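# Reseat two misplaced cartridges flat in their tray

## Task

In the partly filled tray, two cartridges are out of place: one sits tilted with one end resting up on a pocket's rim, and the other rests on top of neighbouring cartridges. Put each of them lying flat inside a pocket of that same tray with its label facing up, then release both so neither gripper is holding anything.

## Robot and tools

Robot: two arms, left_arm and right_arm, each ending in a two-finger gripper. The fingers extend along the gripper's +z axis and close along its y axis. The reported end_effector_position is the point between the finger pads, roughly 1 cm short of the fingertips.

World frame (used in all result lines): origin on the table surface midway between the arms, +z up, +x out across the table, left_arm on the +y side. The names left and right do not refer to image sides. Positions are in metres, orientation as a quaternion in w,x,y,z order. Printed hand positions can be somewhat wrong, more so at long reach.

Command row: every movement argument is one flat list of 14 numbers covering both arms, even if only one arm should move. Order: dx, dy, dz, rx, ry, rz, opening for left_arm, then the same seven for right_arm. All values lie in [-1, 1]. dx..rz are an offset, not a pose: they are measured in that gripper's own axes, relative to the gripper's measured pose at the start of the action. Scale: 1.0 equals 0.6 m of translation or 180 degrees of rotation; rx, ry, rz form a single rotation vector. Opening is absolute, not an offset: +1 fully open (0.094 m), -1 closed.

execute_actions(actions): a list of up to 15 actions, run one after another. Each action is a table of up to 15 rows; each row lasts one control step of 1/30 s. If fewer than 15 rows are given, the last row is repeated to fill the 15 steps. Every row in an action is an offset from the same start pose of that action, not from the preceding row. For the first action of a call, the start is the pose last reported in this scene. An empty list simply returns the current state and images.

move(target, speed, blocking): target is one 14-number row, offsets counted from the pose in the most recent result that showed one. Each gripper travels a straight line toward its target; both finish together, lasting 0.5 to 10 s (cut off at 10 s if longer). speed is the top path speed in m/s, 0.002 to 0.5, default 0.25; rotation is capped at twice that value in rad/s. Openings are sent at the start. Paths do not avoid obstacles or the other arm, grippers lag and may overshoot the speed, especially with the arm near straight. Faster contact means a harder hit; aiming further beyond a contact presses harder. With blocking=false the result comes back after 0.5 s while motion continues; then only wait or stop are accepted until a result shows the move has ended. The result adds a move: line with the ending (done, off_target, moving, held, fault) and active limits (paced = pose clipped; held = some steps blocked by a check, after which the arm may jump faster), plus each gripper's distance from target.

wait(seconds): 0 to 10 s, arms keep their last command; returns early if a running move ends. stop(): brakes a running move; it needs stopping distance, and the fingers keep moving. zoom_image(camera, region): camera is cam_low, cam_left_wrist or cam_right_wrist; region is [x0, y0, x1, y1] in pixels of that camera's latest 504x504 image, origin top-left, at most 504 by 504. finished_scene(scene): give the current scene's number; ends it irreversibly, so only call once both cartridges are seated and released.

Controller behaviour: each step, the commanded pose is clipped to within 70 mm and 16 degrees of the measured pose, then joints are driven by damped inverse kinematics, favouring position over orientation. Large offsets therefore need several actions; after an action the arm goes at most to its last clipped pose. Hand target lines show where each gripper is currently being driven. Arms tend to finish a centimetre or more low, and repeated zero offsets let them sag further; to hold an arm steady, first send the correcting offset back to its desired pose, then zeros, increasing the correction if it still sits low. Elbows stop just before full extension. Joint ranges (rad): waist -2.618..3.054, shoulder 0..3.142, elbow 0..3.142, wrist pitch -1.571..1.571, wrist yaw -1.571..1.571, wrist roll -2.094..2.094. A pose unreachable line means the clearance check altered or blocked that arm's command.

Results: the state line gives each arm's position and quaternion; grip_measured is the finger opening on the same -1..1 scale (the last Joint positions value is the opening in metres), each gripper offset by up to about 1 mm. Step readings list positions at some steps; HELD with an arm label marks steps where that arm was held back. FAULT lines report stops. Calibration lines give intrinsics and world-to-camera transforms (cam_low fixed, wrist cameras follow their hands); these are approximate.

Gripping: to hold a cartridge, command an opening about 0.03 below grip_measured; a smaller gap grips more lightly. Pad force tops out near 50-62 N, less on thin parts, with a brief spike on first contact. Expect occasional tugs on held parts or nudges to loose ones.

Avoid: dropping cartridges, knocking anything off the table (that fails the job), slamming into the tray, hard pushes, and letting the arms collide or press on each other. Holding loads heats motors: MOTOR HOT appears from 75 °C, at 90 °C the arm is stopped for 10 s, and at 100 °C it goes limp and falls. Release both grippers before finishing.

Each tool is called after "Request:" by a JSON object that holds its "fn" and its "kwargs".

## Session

Request:
{"fn": "execute_actions", "kwargs": {"actions": []}}

Scene clock: 0.00 s.
left_arm: end_effector_position=(+0.5395, +0.5800, +0.1456) grip_measured=+1.000 end_effector_quat_wxyz=(-0.130, +0.759, -0.377, +0.514) | right_arm: end_effector_position=(+0.4380, -0.3305, +0.3566) grip_measured=+1.000 end_effector_quat_wxyz=(+0.426, -0.462, +0.580, -0.518)
Joint positions: left_arm=[ 0.73   2.281  1.845 -0.28   0.84  -1.859  0.094] | right_arm=[-0.206  1.278  1.078  0.099 -0.034 -1.558  0.094]
Joint velocities: left_arm=[-0.007  0.007  0.002  0.022 -0.007  0.022  0.   ] | right_arm=[ 0.002 -0.007 -0.012  0.007  0.007  0.066  0.   ]
Motor temperatures (°C, as the motors report them): left_arm=[22 23 21 26 19 22] | right_arm=[22 20 21 20 19 21]
Hand target (left_arm): +0.539, +0.579, +0.150; -0.131, +0.757, -0.379, +0.516
Hand target (right_arm): +0.435, -0.330, +0.375; +0.439, -0.450, +0.570, -0.529
camera_calibration (this result's frames):
cam_left_wrist: T_world_to_cam=[[0.492624, 0.546389, 0.677334, -0.673618], [-0.425277, -0.527909, 0.735154, 0.467558], [0.759251, -0.650209, -0.027694, 0.0718147], [0, 0, 0, 1]] pos_world=[0.476156, 0.66158, 0.114526]
cam_right_wrist: T_world_to_cam=[[-0.0142742, -0.408608, 0.912598, -0.447051], [-0.776994, -0.569924, -0.267332, 0.282579], [0.629346, -0.7129, -0.309351, -0.303339], [0, 0, 0, 1]] pos_world=[0.404086, -0.237871, 0.389682]

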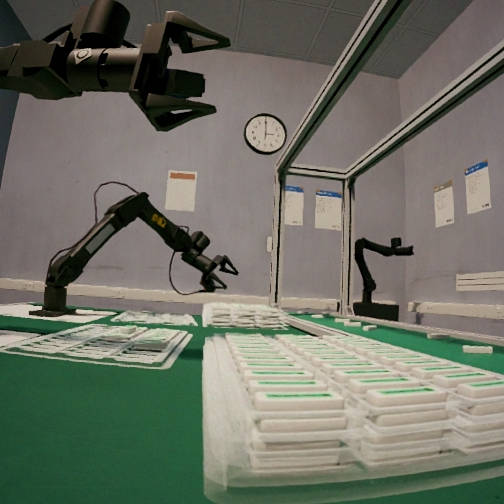

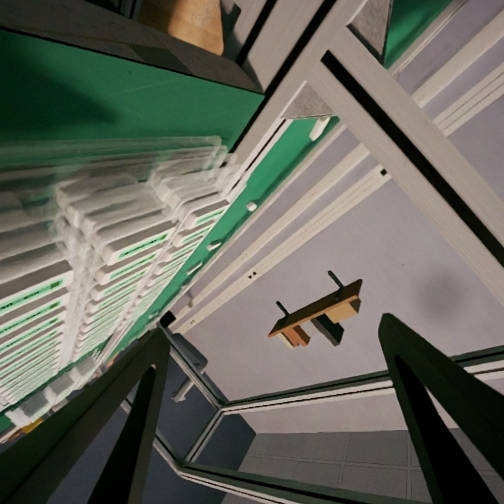

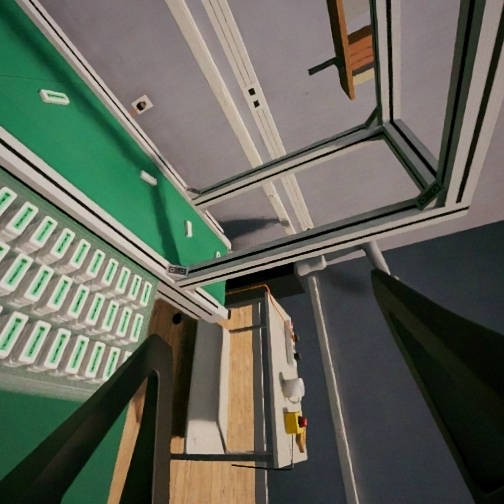

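Request:
{"fn": "move", "kwargs": {"target": [0,0,0,0,0,0,1,-0.158,0.388,-0.232,-0.467,-0.045,-0.058,0], "speed": 0.35}}

Request:
{"fn": "zoom_image", "kwargs": {"camera": "cam_low", "region": [0, 290, 220, 390]}}

Scene clock: 11.73 s.
left_arm: end_effector_position=(+0.5395, +0.5800, +0.1456) grip_measured=+1.000 end_effector_quat_wxyz=(-0.130, +0.759, -0.377, +0.514) | right_arm: end_effector_position=(+0.2963, -0.2045, +0.1298) grip_measured=+0.003 end_effector_quat_wxyz=(+0.014, +0.712, -0.702, -0.001)
Joint positions: left_arm=[ 0.73   2.281  1.845 -0.28   0.84  -1.859  0.094] | right_arm=[ 0.134  1.666  1.413 -1.341  0.016 -1.49   0.047]
Joint velocities: left_arm=[-0.002  0.007 -0.022 -0.051 -0.022  0.007  0.   ] | right_arm=[-0.007 -0.007 -0.017 -0.037 -0.051 -0.022  0.001]
Motor temperatures (°C, as the motors report them): left_arm=[22 27 22 27 20 22] | right_arm=[22 21 22 22 19 21]
Hand target (left_arm): +0.539, +0.580, +0.146; -0.130, +0.759, -0.377, +0.514
Hand target (right_arm): +0.300, -0.199, +0.142; -0.002, +0.712, -0.702, -0.001
Off the commanded pose (left_arm): 0.000 m, 0 deg.
Off the commanded pose (right_arm): 0.012 m, 2 deg.
move: off_target (right_arm)
camera_calibration (this result's frames):
cam_left_wrist: T_world_to_cam=[[0.492624, 0.546389, 0.677334, -0.673618], [-0.425277, -0.527909, 0.735154, 0.467558], [0.759251, -0.650209, -0.027694, 0.0718147], [0, 0, 0, 1]] pos_world=[0.476156, 0.66158, 0.114526]
cam_right_wrist: T_world_to_cam=[[0.927709, -0.373233, 0.00735536, -0.345019], [-0.293791, -0.717808, 0.63122, -0.106387], [-0.230312, -0.58775, -0.775569, 0.146261], [0, 0, 0, 1]] pos_world=[0.322508, -0.119173, 0.183127]

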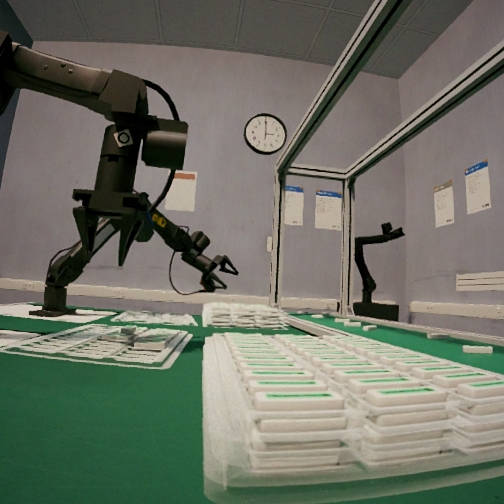

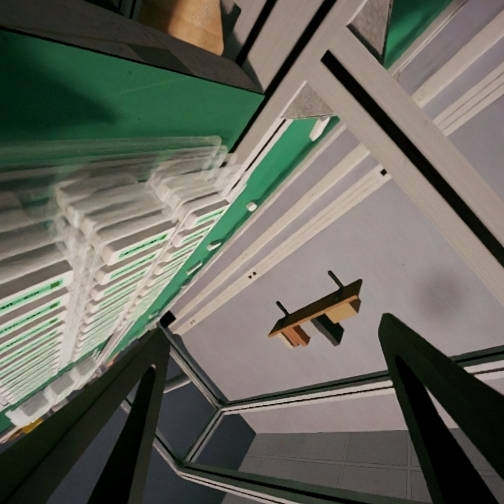

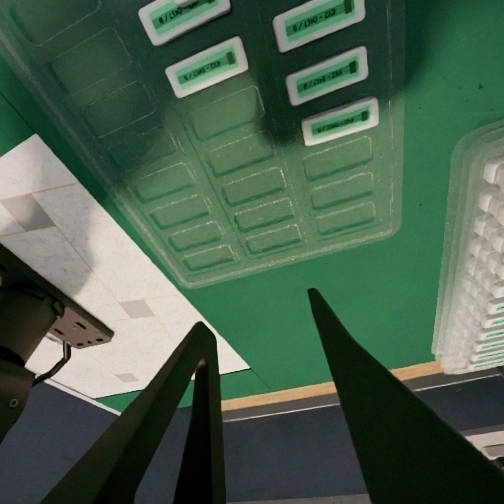

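Region (0, 290, 220, 390) of cam_low's 504x504 image, scaled by 2.291, with more detail than that image has; it fills the top 229 rows of this view, and the rest is white.

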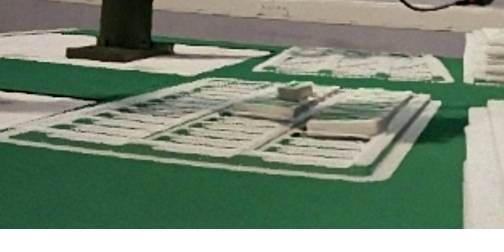

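Request:
{"fn": "move", "kwargs": {"target": [0,0,0,0,0,0,1,-0.045,-0.18,0.135,0.005,-0.005,0,-1]}}

Request:
{"fn": "zoom_image", "kwargs": {"camera": "cam_low", "region": [90, 290, 220, 370]}}

Scene clock: 21.03 s.
left_arm: end_effector_position=(+0.5395, +0.5800, +0.1456) grip_measured=+1.000 end_effector_quat_wxyz=(-0.130, +0.759, -0.377, +0.514) | right_arm: end_effector_position=(+0.3840, -0.1857, +0.0319) grip_measured=-0.979 end_effector_quat_wxyz=(+0.036, +0.712, -0.701, -0.018)
Joint positions: left_arm=[ 0.73   2.281  1.845 -0.28   0.84  -1.859  0.094] | right_arm=[ 0.161  2.114  1.613 -1.148  0.016 -1.464  0.001]
Joint velocities: left_arm=[ 0.022 -0.012  0.007  0.051  0.007 -0.095  0.   ] | right_arm=[-0.007  0.007 -0.007  0.051 -0.066  0.007  0.001]
Motor temperatures (°C, as the motors report them): left_arm=[22 29 23 28 20 22] | right_arm=[22 21 23 21 19 21]
Hand target (left_arm): +0.539, +0.580, +0.146; -0.130, +0.759, -0.377, +0.514
Hand target (right_arm): +0.401, -0.178, +0.047; +0.003, +0.713, -0.702, -0.001
Off the commanded pose (left_arm): 0.000 m, 0 deg.
Off the commanded pose (right_arm): 0.024 m, 4 deg.
move: off_target (right_arm)
camera_calibration (this result's frames):
cam_left_wrist: T_world_to_cam=[[0.492624, 0.546389, 0.677334, -0.673618], [-0.425277, -0.527909, 0.735154, 0.467558], [0.759251, -0.650209, -0.027694, 0.0718147], [0, 0, 0, 1]] pos_world=[0.476156, 0.66158, 0.114526]
cam_right_wrist: T_world_to_cam=[[0.927107, -0.37263, -0.0402299, -0.416762], [-0.258562, -0.713599, 0.651093, -0.0187247], [-0.271325, -0.593232, -0.757931, 0.115787], [0, 0, 0, 1]] pos_world=[0.412957, -0.0999714, 0.0831839]

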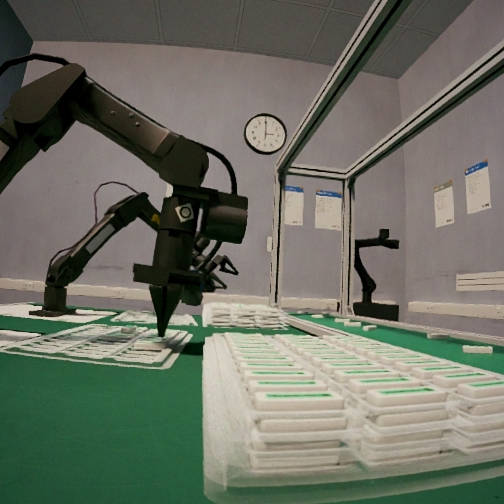

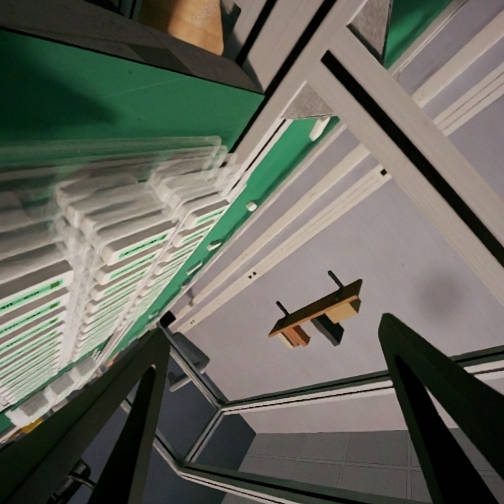

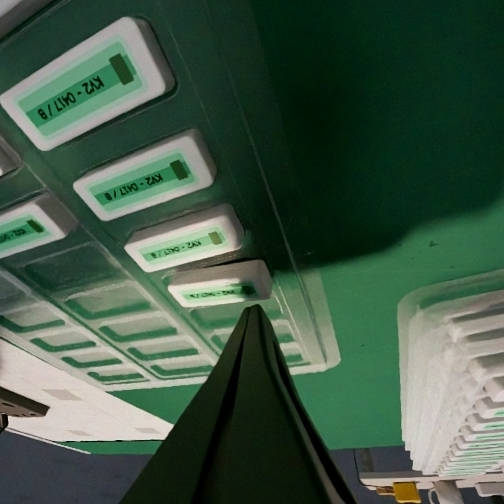

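Region (90, 290, 220, 370) of cam_low's 504x504 image, scaled by 3.877, with more detail than that image has; it fills the top 310 rows of this view, and the rest is white.

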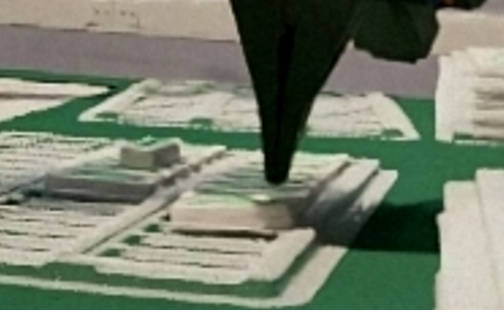

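Request:
{"fn": "move", "kwargs": {"target": [0,0,0,0,0,0,1,-0.012,-0.04,0,0.031,0,0,-1], "speed": 0.05}}

Request:
{"fn": "move", "kwargs": {"target": [0,0,0,0,0,0,1,0,0,0.018,0,0,0,-1], "speed": 0.03}}

Request:
{"fn": "zoom_image", "kwargs": {"camera": "cam_low", "region": [90, 290, 220, 370]}}

Scene clock: 29.30 s.
left_arm: end_effector_position=(+0.5395, +0.5800, +0.1456) grip_measured=+1.000 end_effector_quat_wxyz=(-0.130, +0.759, -0.377, +0.514) | right_arm: end_effector_position=(+0.4031, -0.1815, +0.0312) grip_measured=-0.979 end_effector_quat_wxyz=(+0.008, +0.713, -0.701, +0.010)
Joint positions: left_arm=[ 0.73   2.281  1.845 -0.28   0.84  -1.859  0.094] | right_arm=[ 0.169  2.114  1.613 -1.07   0.025 -1.456  0.001]
Joint velocities: left_arm=[-0.017  0.002  0.017  0.022  0.007  0.037  0.   ] | right_arm=[-0.002  0.017 -0.017  0.066 -0.022 -0.007  0.   ]
Motor temperatures (°C, as the motors report them): left_arm=[22 30 23 28 20 22] | right_arm=[22 23 23 20 19 21]
Hand target (left_arm): +0.539, +0.580, +0.146; -0.130, +0.759, -0.377, +0.514
Hand target (right_arm): +0.408, -0.178, +0.030; +0.001, +0.713, -0.701, +0.016
Off the commanded pose (left_arm): 0.000 m, 0 deg.
Off the commanded pose (right_arm): 0.006 m, 1 deg.
move: done
camera_calibration (this result's frames):
cam_left_wrist: T_world_to_cam=[[0.492624, 0.546389, 0.677334, -0.673618], [-0.425277, -0.527909, 0.735154, 0.467558], [0.759251, -0.650209, -0.027694, 0.0718147], [0, 0, 0, 1]] pos_world=[0.476156, 0.66158, 0.114526]
cam_right_wrist: T_world_to_cam=[[0.927964, -0.371241, 0.0326145, -0.435287], [-0.307963, -0.714614, 0.62808, 0.0101083], [-0.209862, -0.59288, -0.777465, 0.0987523], [0, 0, 0, 1]] pos_world=[0.427768, -0.0958246, 0.0846243]

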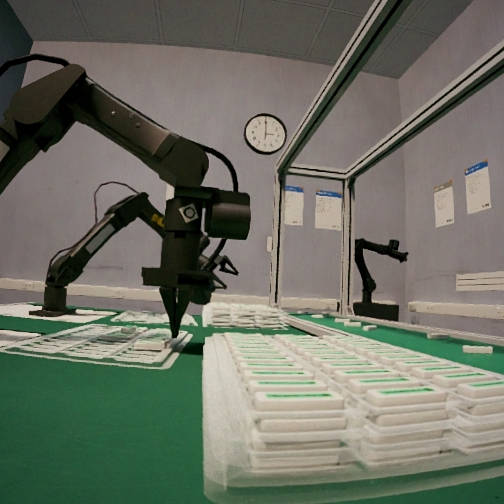

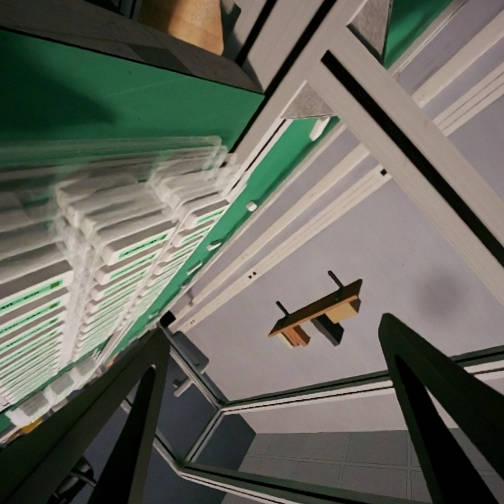

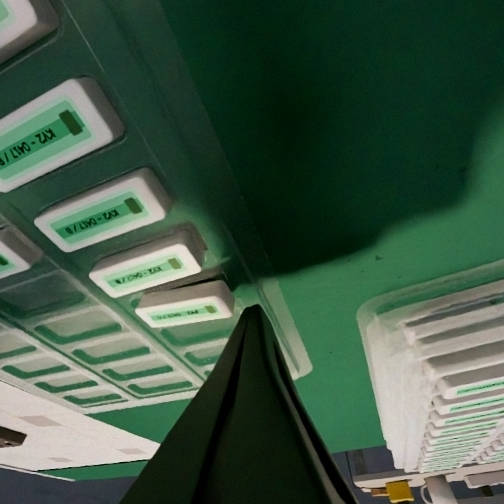

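Scene clock: 30.07 s.
left_arm: end_effector_position=(+0.5395, +0.5800, +0.1456) grip_measured=+1.000 end_effector_quat_wxyz=(-0.130, +0.759, -0.377, +0.514) | right_arm: end_effector_position=(+0.4001, -0.1819, +0.0204) grip_measured=-0.979 end_effector_quat_wxyz=(+0.015, +0.713, -0.701, +0.004)
Joint positions: left_arm=[ 0.73   2.281  1.845 -0.28   0.84  -1.859  0.094] | right_arm=[ 0.169  2.131  1.595 -1.054  0.025 -1.456  0.001]
Joint velocities: left_arm=[-0.002  0.002 -0.012 -0.022 -0.11  -0.022  0.   ] | right_arm=[-0.007  0.002 -0.017 -0.037  0.066 -0.022 -0.   ]
Motor temperatures (°C, as the motors report them): left_arm=[22 30 23 28 20 22] | right_arm=[22 23 23 20 19 21]
Hand target (left_arm): +0.539, +0.580, +0.146; -0.130, +0.759, -0.377, +0.514
Hand target (right_arm): +0.403, -0.182, +0.020; +0.008, +0.713, -0.701, +0.009
Off the commanded pose (left_arm): 0.000 m, 0 deg.
Off the commanded pose (right_arm): 0.003 m, 1 deg.
move: done
camera_calibration (this result's frames):
cam_left_wrist: T_world_to_cam=[[0.492624, 0.546389, 0.677334, -0.673618], [-0.425277, -0.527909, 0.735154, 0.467558], [0.759251, -0.650209, -0.027694, 0.0718147], [0, 0, 0, 1]] pos_world=[0.476156, 0.66158, 0.114526]
cam_right_wrist: T_world_to_cam=[[0.928411, -0.371182, 0.0166518, -0.432152], [-0.296496, -0.713103, 0.635275, 0.0112301], [-0.223928, -0.594733, -0.772107, 0.0946778], [0, 0, 0, 1]] pos_world=[0.425746, -0.096091, 0.0731633]

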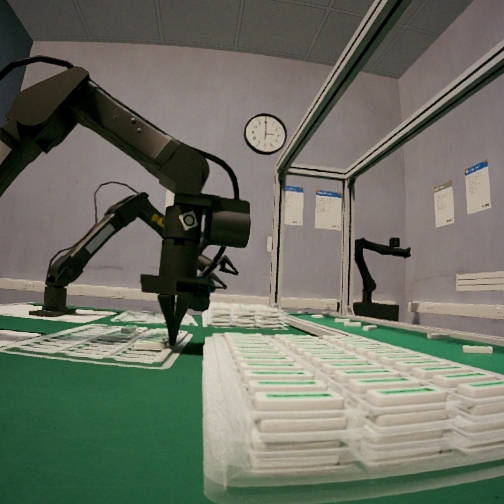

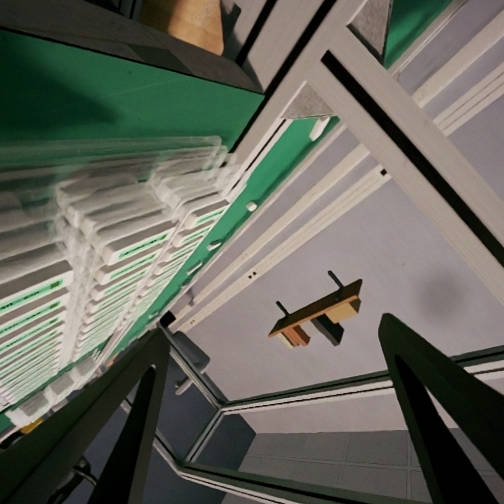

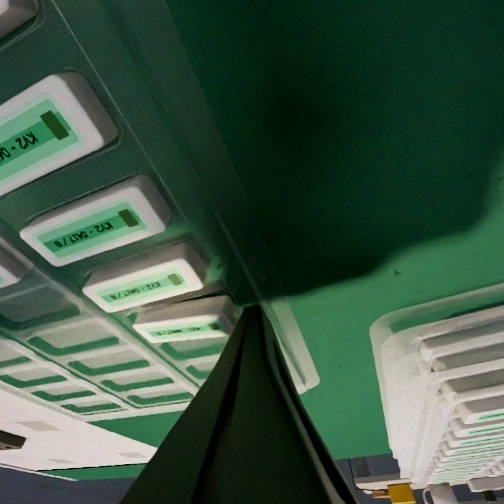

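Region (90, 290, 220, 370) of cam_low's 504x504 image, scaled by 3.877, with more detail than that image has; it fills the top 310 rows of this view, and the rest is white.

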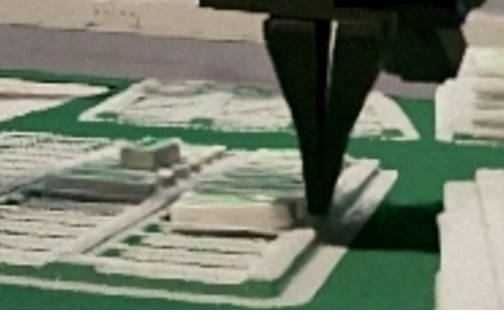

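Request:
{"fn": "execute_actions", "kwargs": {"actions": [[[0,0,0,0,0,0,1,-0.003,-0.003,0,0,0,0,-0.92],[0,0,0,0,0,0,1,-0.003,-0.003,0,0,0,0,-0.88],[0,0,0,0,0,0,1,-0.003,-0.003,0,0,0,0,-0.85],[0,0,0,0,0,0,1,-0.003,-0.003,0,0,0,0,-0.82],[0,0,0,0,0,0,1,-0.003,-0.003,0,0,0,0,-0.79],[0,0,0,0,0,0,1,-0.003,-0.003,0,0,0,0,-0.76],[0,0,0,0,0,0,1,-0.003,-0.003,0,0,0,0,-0.73],[0,0,0,0,0,0,1,-0.003,-0.003,0,0,0,0,-0.7],[0,0,0,0,0,0,1,-0.003,-0.003,0,0,0,0,-0.67]]]}}

Request:
{"fn": "zoom_image", "kwargs": {"camera": "cam_low", "region": [90, 290, 220, 370]}}

Scene clock: 38.43 s.
left_arm: end_effector_position=(+0.5395, +0.5800, +0.1456) grip_measured=+1.000 end_effector_quat_wxyz=(-0.130, +0.759, -0.377, +0.514) | right_arm: end_effector_position=(+0.3995, -0.1821, +0.0158) grip_measured=-0.673 end_effector_quat_wxyz=(+0.019, +0.713, -0.701, +0.001)
Joint positions: left_arm=[ 0.73   2.281  1.845 -0.28   0.84  -1.859  0.094] | right_arm=[ 0.169  2.143  1.595 -1.051  0.025 -1.456  0.015]
Joint velocities: left_arm=[ 0.022 -0.012  0.002 -0.022  0.007  0.007  0.   ] | right_arm=[-0.007  0.002 -0.007 -0.007 -0.051 -0.022 -0.   ]
Motor temperatures (°C, as the motors report them): left_arm=[22 31 23 28 20 22] | right_arm=[22 24 22 20 19 21]
Hand target (left_arm): +0.539, +0.580, +0.146; -0.130, +0.759, -0.377, +0.514
Hand target (right_arm): +0.402, -0.180, +0.020; +0.015, +0.713, -0.701, +0.004
Off the commanded pose (left_arm): 0.000 m, 0 deg.
Off the commanded pose (right_arm): 0.006 m, 1 deg.
Step readings (end_effector_position):
0: left_arm (+0.5395, +0.5800, +0.1456) | right_arm (+0.4006, -0.1819, +0.0204)
1: left_arm (+0.5395, +0.5800, +0.1456) | right_arm (+0.4005, -0.1819, +0.0201)
2: left_arm (+0.5395, +0.5800, +0.1456) | right_arm (+0.4004, -0.1819, +0.0196)
4: left_arm (+0.5395, +0.5800, +0.1456) | right_arm (+0.3999, -0.1820, +0.0178)
8: left_arm (+0.5395, +0.5800, +0.1456) | right_arm (+0.3995, -0.1821, +0.0158)
15: end_effector_position above
camera_calibration (this result's frames):
cam_left_wrist: T_world_to_cam=[[0.492624, 0.546389, 0.677334, -0.673618], [-0.425277, -0.527909, 0.735154, 0.467558], [0.759251, -0.650209, -0.027694, 0.0718147], [0, 0, 0, 1]] pos_world=[0.476156, 0.66158, 0.114526]
cam_right_wrist: T_world_to_cam=[[0.928536, -0.371153, 0.00818931, -0.431444], [-0.290254, -0.712039, 0.639338, 0.0114922], [-0.231461, -0.596025, -0.768882, 0.0936074], [0, 0, 0, 1]] pos_world=[0.425613, -0.0961564, 0.0681589]

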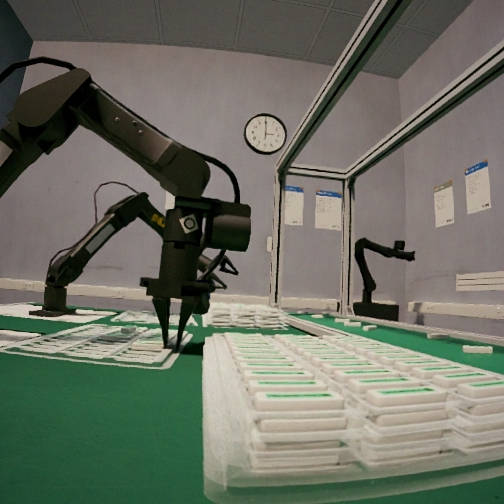

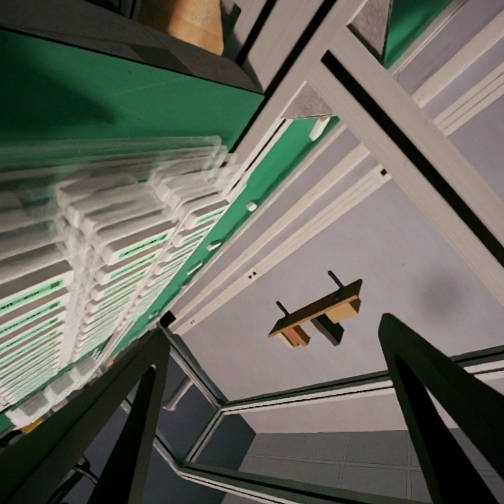

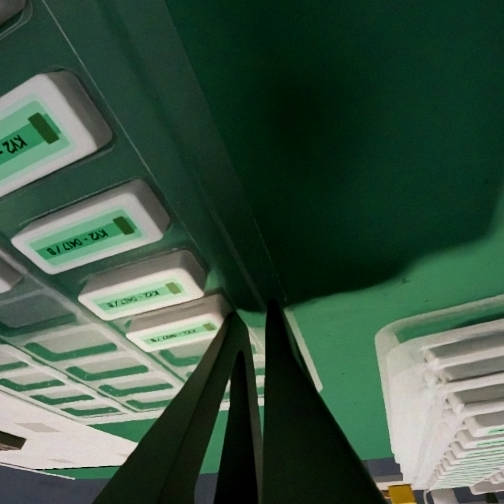

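Region (90, 290, 220, 370) of cam_low's 504x504 image, scaled by 3.877, with more detail than that image has; it fills the top 310 rows of this view, and the rest is white.

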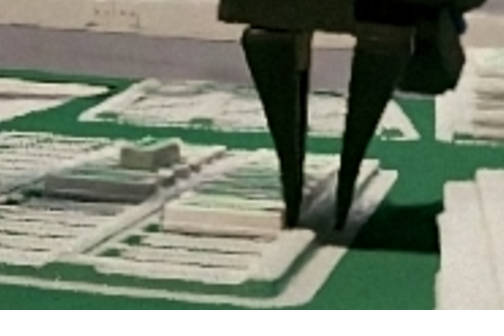

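Seated. Crosser near (.30,-.07).

Request:
{"fn": "move", "kwargs": {"target": [0,0,0,0,0,0,1,0,-0.01,-0.08,0.01,-0.008,0,-1], "speed": 0.12}}

Request:
{"fn": "move", "kwargs": {"target": [0,0,0,0,0,0,1,-0.18,0.165,-0.03,0,0,0,-0.1]}}

Scene clock: 43.67 s.
left_arm: end_effector_position=(+0.5395, +0.5800, +0.1456) grip_measured=+1.000 end_effector_quat_wxyz=(-0.130, +0.759, -0.377, +0.514) | right_arm: end_effector_position=(+0.4011, -0.1816, +0.0464) grip_measured=-0.979 end_effector_quat_wxyz=(+0.019, +0.714, -0.700, +0.000)
Joint positions: left_arm=[ 0.73   2.281  1.845 -0.28   0.84  -1.859  0.094] | right_arm=[ 0.169  2.119  1.683 -1.163  0.024 -1.459  0.001]
Joint velocities: left_arm=[-0.017 -0.012 -0.012  0.022  0.037 -0.022  0.   ] | right_arm=[-0.007 -0.007 -0.002 -0.037  0.022 -0.037 -0.001]
Motor temperatures (°C, as the motors report them): left_arm=[22 31 23 28 20 22] | right_arm=[22 24 23 20 19 21]
Hand target (left_arm): +0.539, +0.580, +0.146; -0.130, +0.759, -0.377, +0.514
Hand target (right_arm): +0.407, -0.181, +0.063; -0.001, +0.713, -0.701, +0.004
Off the commanded pose (left_arm): 0.000 m, 0 deg.
Off the commanded pose (right_arm): 0.018 m, 2 deg.
move: off_target (right_arm)
camera_calibration (this result's frames):
cam_left_wrist: T_world_to_cam=[[0.492624, 0.546389, 0.677334, -0.673618], [-0.425277, -0.527909, 0.735154, 0.467558], [0.759251, -0.650209, -0.027694, 0.0718147], [0, 0, 0, 1]] pos_world=[0.476156, 0.66158, 0.114526]
cam_right_wrist: T_world_to_cam=[[0.929368, -0.369081, 0.00736349, -0.432924], [-0.288487, -0.713691, 0.638295, -0.00825553], [-0.230327, -0.595335, -0.769757, 0.11755], [0, 0, 0, 1]] pos_world=[0.427039, -0.0956946, 0.0989422]

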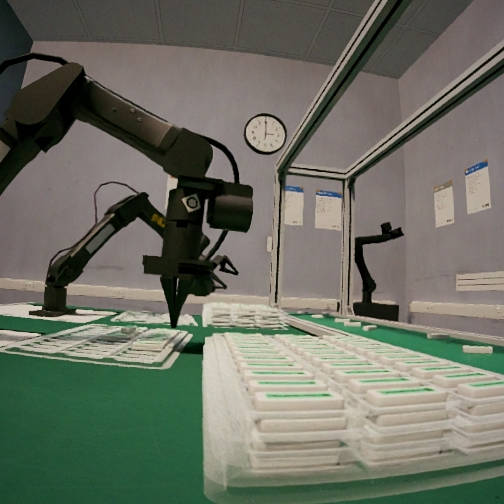

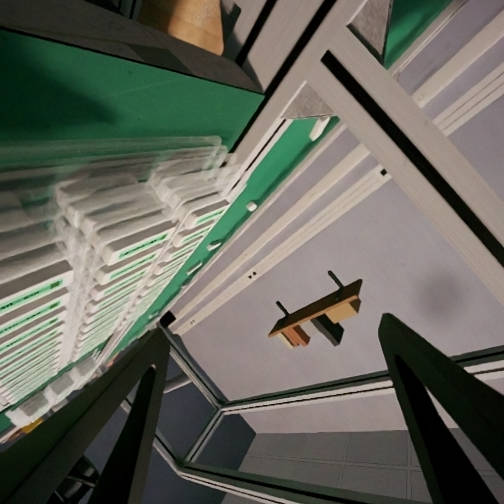

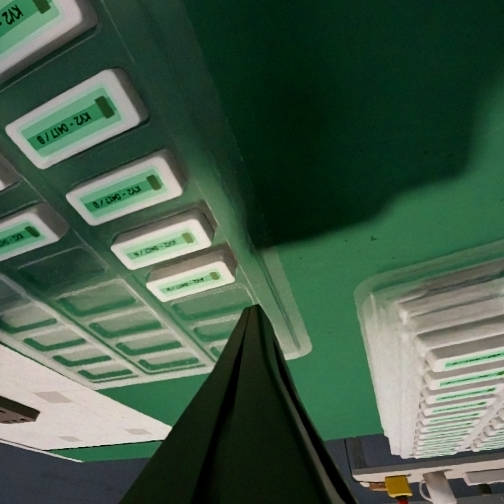

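Scene clock: 44.87 s.
left_arm: end_effector_position=(+0.5395, +0.5800, +0.1456) grip_measured=+1.000 end_effector_quat_wxyz=(-0.130, +0.759, -0.377, +0.514) | right_arm: end_effector_position=(+0.2995, -0.0752, +0.0582) grip_measured=-0.103 end_effector_quat_wxyz=(+0.036, +0.718, -0.695, -0.001)
Joint positions: left_arm=[ 0.73   2.281  1.845 -0.28   0.84  -1.859  0.094] | right_arm=[ 0.533  1.897  1.406 -1.148  0.02  -1.109  0.042]
Joint velocities: left_arm=[-0.002 -0.002 -0.002  0.022 -0.007 -0.051  0.   ] | right_arm=[ 0.007 -0.012  0.002  0.007 -0.051  0.022 -0.001]
Motor temperatures (°C, as the motors report them): left_arm=[22 31 23 28 20 22] | right_arm=[22 24 22 20 19 21]
Hand target (left_arm): +0.539, +0.580, +0.146; -0.130, +0.759, -0.377, +0.514
Hand target (right_arm): +0.302, -0.075, +0.064; +0.019, +0.714, -0.700, +0.002
Off the commanded pose (left_arm): 0.000 m, 0 deg.
Off the commanded pose (right_arm): 0.006 m, 2 deg.
move: done
camera_calibration (this result's frames):
cam_left_wrist: T_world_to_cam=[[0.492624, 0.546389, 0.677334, -0.673618], [-0.425277, -0.527909, 0.735154, 0.467558], [0.759251, -0.650209, -0.027694, 0.0718147], [0, 0, 0, 1]] pos_world=[0.476156, 0.66158, 0.114526]
cam_right_wrist: T_world_to_cam=[[0.934569, -0.355676, -0.00871545, -0.299007], [-0.261336, -0.702892, 0.661549, 0.0222103], [-0.241423, -0.615985, -0.749851, 0.167174], [0, 0, 0, 1]] pos_world=[0.325607, 0.0122386, 0.108057]

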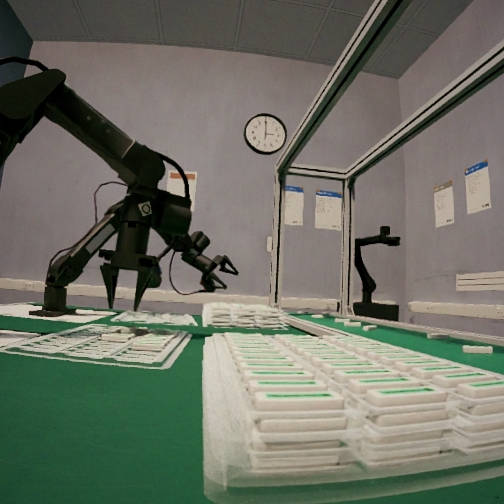

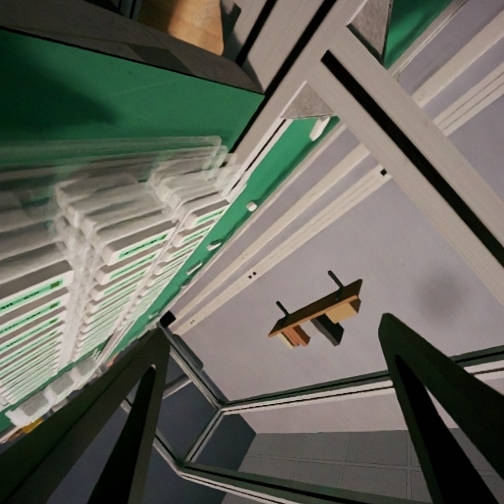

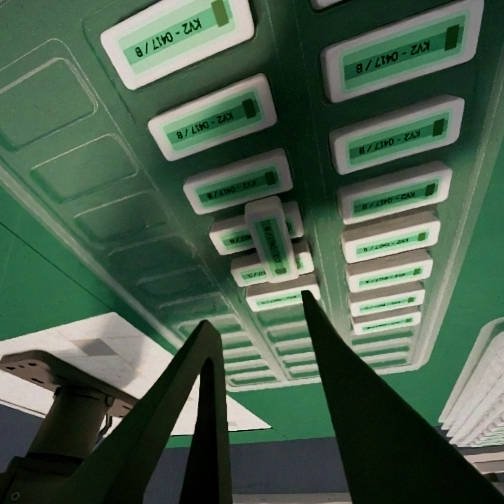

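Request:
{"fn": "move", "kwargs": {"target": [0,0,0,0,0,0,1,-0.016,-0.022,0.04,0.02,-0.02,0.028,-0.1], "speed": 0.06}}

Request:
{"fn": "zoom_image", "kwargs": {"camera": "cam_low", "region": [80, 290, 180, 360]}}

Scene clock: 52.13 s.
left_arm: end_effector_position=(+0.5395, +0.5800, +0.1456) grip_measured=+1.000 end_effector_quat_wxyz=(-0.130, +0.759, -0.377, +0.514) | right_arm: end_effector_position=(+0.3094, -0.0686, +0.0364) grip_measured=-0.103 end_effector_quat_wxyz=(-0.000, +0.692, -0.721, +0.007)
Joint positions: left_arm=[ 0.73   2.281  1.845 -0.28   0.84  -1.859  0.094] | right_arm=[ 0.533  1.897  1.318 -0.987  0.014 -1.035  0.042]
Joint velocities: left_arm=[ 0.012  0.002 -0.002 -0.095  0.007 -0.022  0.   ] | right_arm=[-0.007 -0.002  0.007 -0.007  0.051 -0.007 -0.001]
Motor temperatures (°C, as the motors report them): left_arm=[22 31 23 29 20 22] | right_arm=[22 25 22 20 19 21]
Hand target (left_arm): +0.539, +0.580, +0.146; -0.130, +0.759, -0.377, +0.514
Hand target (right_arm): +0.311, -0.067, +0.033; -0.008, +0.688, -0.726, +0.001
Off the commanded pose (left_arm): 0.000 m, 0 deg.
Off the commanded pose (right_arm): 0.004 m, 1 deg.
move: done
camera_calibration (this result's frames):
cam_left_wrist: T_world_to_cam=[[0.492624, 0.546389, 0.677334, -0.673618], [-0.425277, -0.527909, 0.735154, 0.467558], [0.759251, -0.650209, -0.027694, 0.0718147], [0, 0, 0, 1]] pos_world=[0.476156, 0.66158, 0.114526]
cam_right_wrist: T_world_to_cam=[[0.904769, -0.424475, 0.0348502, -0.303154], [-0.354425, -0.705026, 0.614264, 0.0742581], [-0.236169, -0.568119, -0.78833, 0.160372], [0, 0, 0, 1]] pos_world=[0.338478, 0.0147829, 0.0913769]

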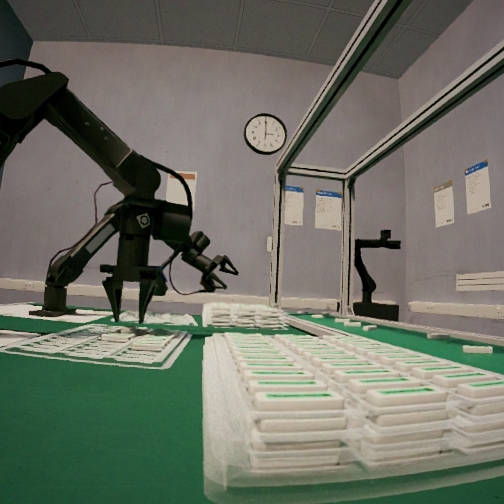

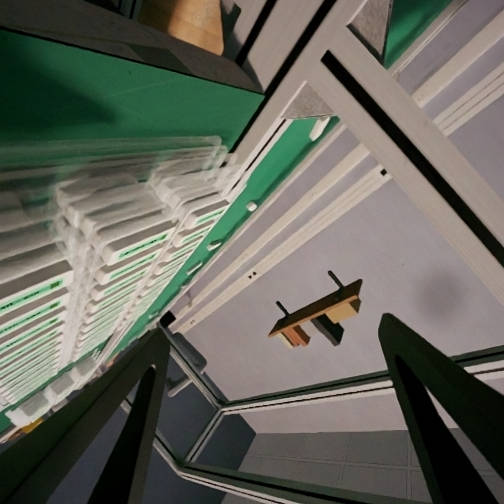

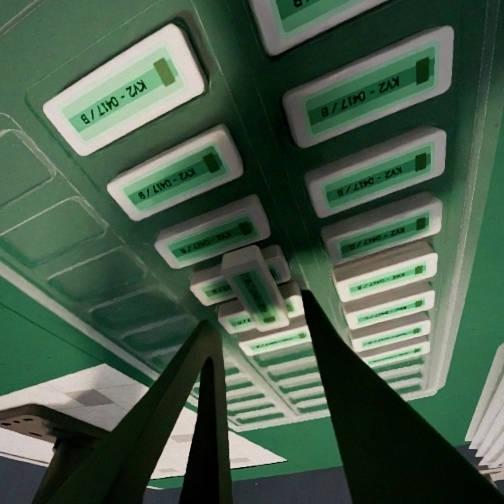

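Region (80, 290, 180, 360) of cam_low's 504x504 image, scaled by 5.040, with more detail than that image has; it fills the top 353 rows of this view, and the rest is white.

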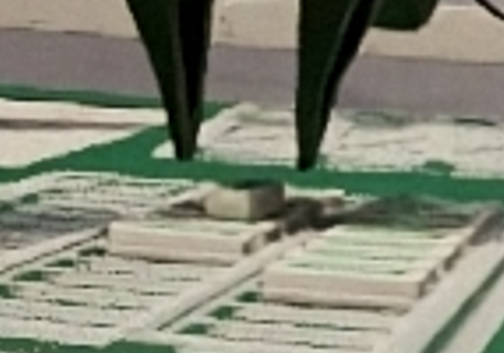

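Request:
{"fn": "move", "kwargs": {"target": [0,0,0,0,0,0,1,0,0,0.027,0,0,0,-0.1], "speed": 0.03}}

Request:
{"fn": "zoom_image", "kwargs": {"camera": "cam_low", "region": [80, 290, 180, 360]}}

Scene clock: 56.63 s.
left_arm: end_effector_position=(+0.5395, +0.5800, +0.1456) grip_measured=+1.000 end_effector_quat_wxyz=(-0.130, +0.759, -0.377, +0.514) | right_arm: end_effector_position=(+0.3064, -0.0701, +0.0214) grip_measured=-0.103 end_effector_quat_wxyz=(+0.009, +0.692, -0.722, +0.005)
Joint positions: left_arm=[ 0.73   2.281  1.845 -0.28   0.84  -1.859  0.094] | right_arm=[ 0.533  1.923  1.289 -0.952  0.013 -1.035  0.042]
Joint velocities: left_arm=[ 0.007  0.012 -0.012 -0.007 -0.022  0.022  0.   ] | right_arm=[-0.002  0.007  0.002  0.066 -0.037 -0.007 -0.001]
Motor temperatures (°C, as the motors report them): left_arm=[22 32 23 29 20 22] | right_arm=[22 24 22 20 19 21]
Hand target (left_arm): +0.539, +0.580, +0.146; -0.130, +0.759, -0.377, +0.514
Hand target (right_arm): +0.309, -0.069, +0.020; -0.000, +0.692, -0.721, +0.007
Off the commanded pose (left_arm): 0.000 m, 0 deg.
Off the commanded pose (right_arm): 0.004 m, 1 deg.
move: done
camera_calibration (this result's frames):
cam_left_wrist: T_world_to_cam=[[0.492624, 0.546389, 0.677334, -0.673618], [-0.425277, -0.527909, 0.735154, 0.467558], [0.759251, -0.650209, -0.027694, 0.0718147], [0, 0, 0, 1]] pos_world=[0.476156, 0.66158, 0.114526]
cam_right_wrist: T_world_to_cam=[[0.904944, -0.42491, 0.0229795, -0.300352], [-0.344233, -0.699239, 0.626553, 0.0782515], [-0.25016, -0.574906, -0.77904, 0.150579], [0, 0, 0, 1]] pos_world=[0.336407, 0.0136627, 0.0751801]

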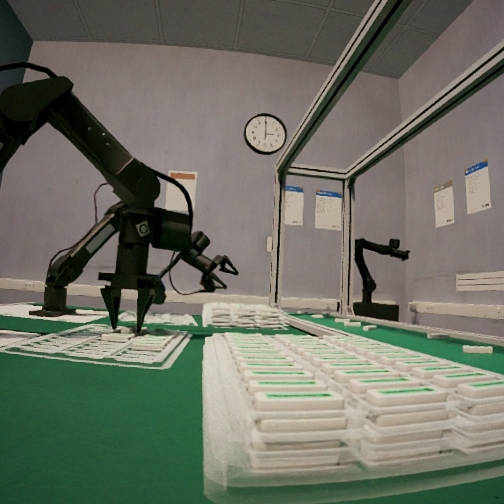

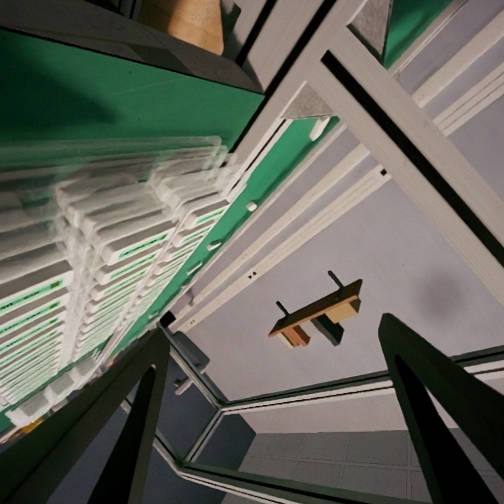

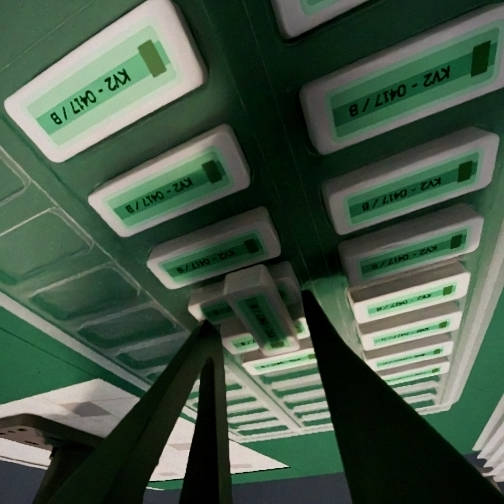

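Region (80, 290, 180, 360) of cam_low's 504x504 image, scaled by 5.040, with more detail than that image has; it fills the top 353 rows of this view, and the rest is white.

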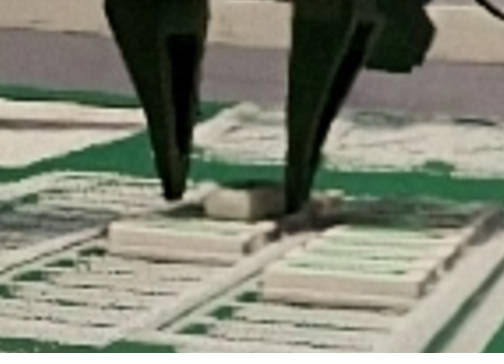

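Request:
{"fn": "execute_actions", "kwargs": {"actions": [[[0,0,0,0,0,0,1,0,0,-0.004,0,0,0,-0.3],[0,0,0,0,0,0,1,0,0,-0.004,0,0,0,-0.35],[0,0,0,0,0,0,1,0,0,-0.004,0,0,0,-0.4],[0,0,0,0,0,0,1,0,0,-0.004,0,0,0,-0.45],[0,0,0,0,0,0,1,0,0,-0.004,0,0,0,-0.5],[0,0,0,0,0,0,1,0,0,-0.004,0,0,0,-0.55],[0,0,0,0,0,0,1,0,0,-0.004,0,0,0,-0.6]],[[0,0,0,0,0,0,1,0,0,0,0,0,0,-0.695]]]}}

Request:
{"fn": "move", "kwargs": {"target": [0,0,0,0,0,0,1,0,0,-0.05,0,0,0,-0.695], "speed": 0.08}}

Scene clock: 69.43 s.
left_arm: end_effector_position=(+0.5395, +0.5800, +0.1456) grip_measured=+1.000 end_effector_quat_wxyz=(-0.130, +0.759, -0.377, +0.514) | right_arm: end_effector_position=(+0.3069, -0.0698, +0.0214) grip_measured=-0.668 end_effector_quat_wxyz=(+0.008, +0.692, -0.722, +0.005)
Joint positions: left_arm=[ 0.73   2.281  1.845 -0.28   0.84  -1.859  0.094] | right_arm=[ 0.533  1.923  1.289 -0.95   0.013 -1.035  0.016]
Joint velocities: left_arm=[ 0.002 -0.017 -0.002  0.007  0.022  0.037  0.   ] | right_arm=[-0.007 -0.002  0.017  0.037 -0.037 -0.007 -0.   ]
Motor temperatures (°C, as the motors report them): left_arm=[22 32 23 29 20 22] | right_arm=[22 24 22 20 19 21]
Hand target (left_arm): +0.539, +0.580, +0.146; -0.130, +0.759, -0.377, +0.514
Hand target (right_arm): +0.307, -0.070, +0.021; +0.008, +0.692, -0.722, +0.005
Off the commanded pose (left_arm): 0.000 m, 0 deg.
Off the commanded pose (right_arm): 0.000 m, 0 deg.
Step readings (end_effector_position; steps 1 to 15: 1st action; 16 to 30: 2nd action):
0: left_arm (+0.5395, +0.5800, +0.1456) | right_arm (+0.3069, -0.0698, +0.0214)
1: left_arm (+0.5395, +0.5800, +0.1456) | right_arm (+0.3069, -0.0698, +0.0214)
2: left_arm (+0.5395, +0.5800, +0.1456) | right_arm (+0.3069, -0.0698, +0.0214)
4: left_arm (+0.5395, +0.5800, +0.1456) | right_arm (+0.3069, -0.0698, +0.0214)
8: left_arm (+0.5395, +0.5800, +0.1456) | right_arm (+0.3069, -0.0698, +0.0214)
15: left_arm (+0.5395, +0.5800, +0.1456) | right_arm (+0.3069, -0.0698, +0.0214)
16: left_arm (+0.5395, +0.5800, +0.1456) | right_arm (+0.3069, -0.0698, +0.0214)
17: left_arm (+0.5395, +0.5800, +0.1456) | right_arm (+0.3069, -0.0698, +0.0214)
19: left_arm (+0.5395, +0.5800, +0.1456) | right_arm (+0.3069, -0.0698, +0.0214)
23: left_arm (+0.5395, +0.5800, +0.1456) | right_arm (+0.3069, -0.0698, +0.0214)
30: end_effector_position above
camera_calibration (this result's frames):
cam_left_wrist: T_world_to_cam=[[0.492624, 0.546389, 0.677334, -0.673618], [-0.425277, -0.527909, 0.735154, 0.467558], [0.759251, -0.650209, -0.027694, 0.0718147], [0, 0, 0, 1]] pos_world=[0.476156, 0.66158, 0.114526]
cam_right_wrist: T_world_to_cam=[[0.904888, -0.42494, 0.0245678, -0.300765], [-0.345703, -0.700032, 0.624855, 0.0791112], [-0.248328, -0.573917, -0.780354, 0.150433], [0, 0, 0, 1]] pos_world=[0.336865, 0.0139096, 0.0753473]

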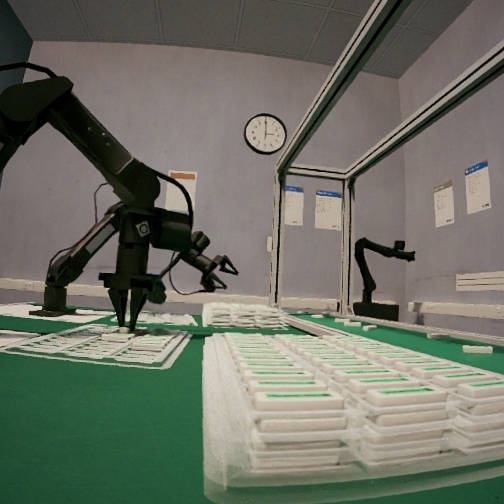

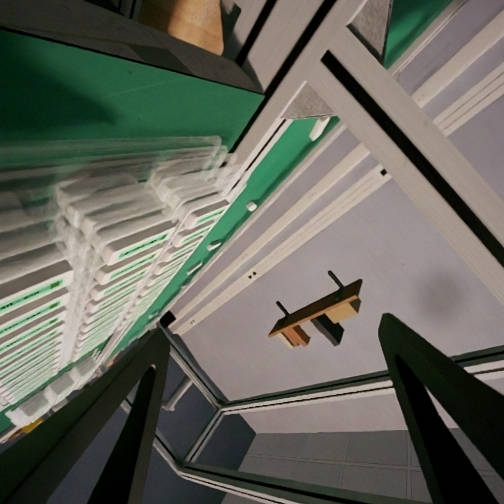

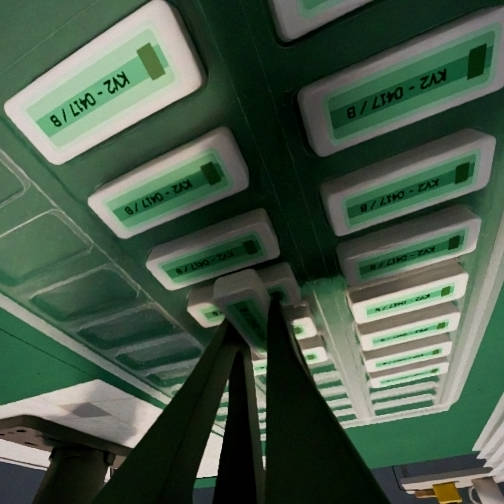

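Scene clock: 70.40 s.
left_arm: end_effector_position=(+0.5395, +0.5800, +0.1456) grip_measured=+1.000 end_effector_quat_wxyz=(-0.130, +0.759, -0.377, +0.514) | right_arm: end_effector_position=(+0.2992, -0.0740, +0.0343) grip_measured=-0.668 end_effector_quat_wxyz=(+0.029, +0.692, -0.721, -0.001)
Joint positions: left_arm=[ 0.73   2.281  1.845 -0.28   0.84  -1.859  0.094] | right_arm=[ 0.533  1.913  1.329 -1.043  0.013 -1.035  0.016]
Joint velocities: left_arm=[-0.017  0.007  0.002 -0.037 -0.066  0.081  0.   ] | right_arm=[-0.027  0.002 -0.002 -0.037  0.022  0.051  0.001]
Motor temperatures (°C, as the motors report them): left_arm=[22 32 23 29 20 22] | right_arm=[22 24 22 20 19 21]
Hand target (left_arm): +0.539, +0.580, +0.146; -0.130, +0.759, -0.377, +0.514
Hand target (right_arm): +0.307, -0.070, +0.051; +0.007, +0.692, -0.722, +0.005
Off the commanded pose (left_arm): 0.000 m, 0 deg.
Off the commanded pose (right_arm): 0.019 m, 3 deg.
move: off_target (right_arm)
camera_calibration (this result's frames):
cam_left_wrist: T_world_to_cam=[[0.492624, 0.546389, 0.677334, -0.673618], [-0.425277, -0.527909, 0.735154, 0.467558], [0.759251, -0.650209, -0.027694, 0.0718147], [0, 0, 0, 1]] pos_world=[0.476156, 0.66158, 0.114526]
cam_right_wrist: T_world_to_cam=[[0.905333, -0.4247, -0.00153954, -0.295089], [-0.321044, -0.686735, 0.65217, 0.0581364], [-0.278034, -0.589937, -0.758071, 0.163139], [0, 0, 0, 1]] pos_world=[0.331176, 0.0108418, 0.0853017]

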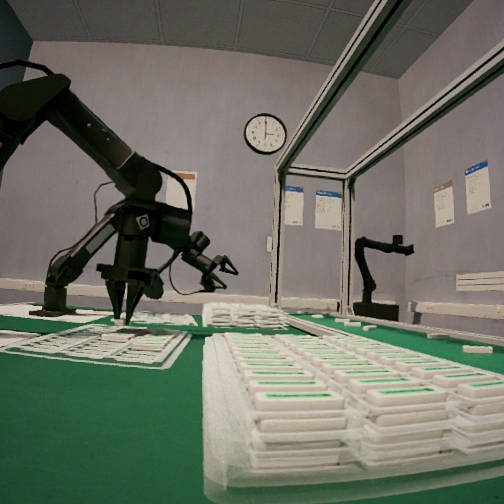

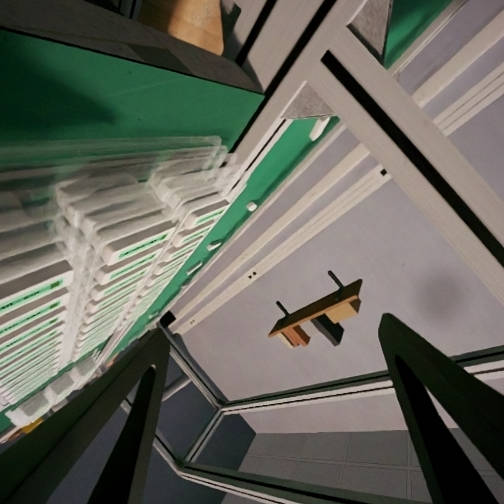

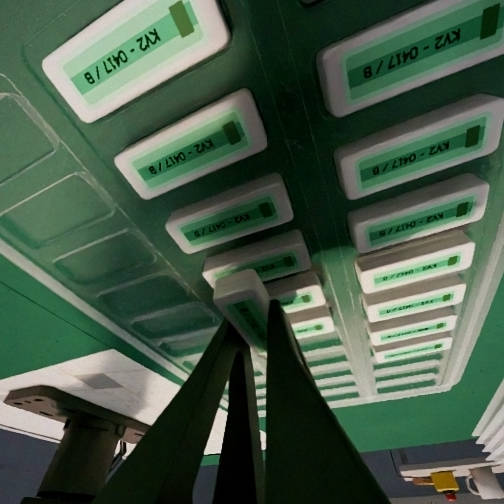

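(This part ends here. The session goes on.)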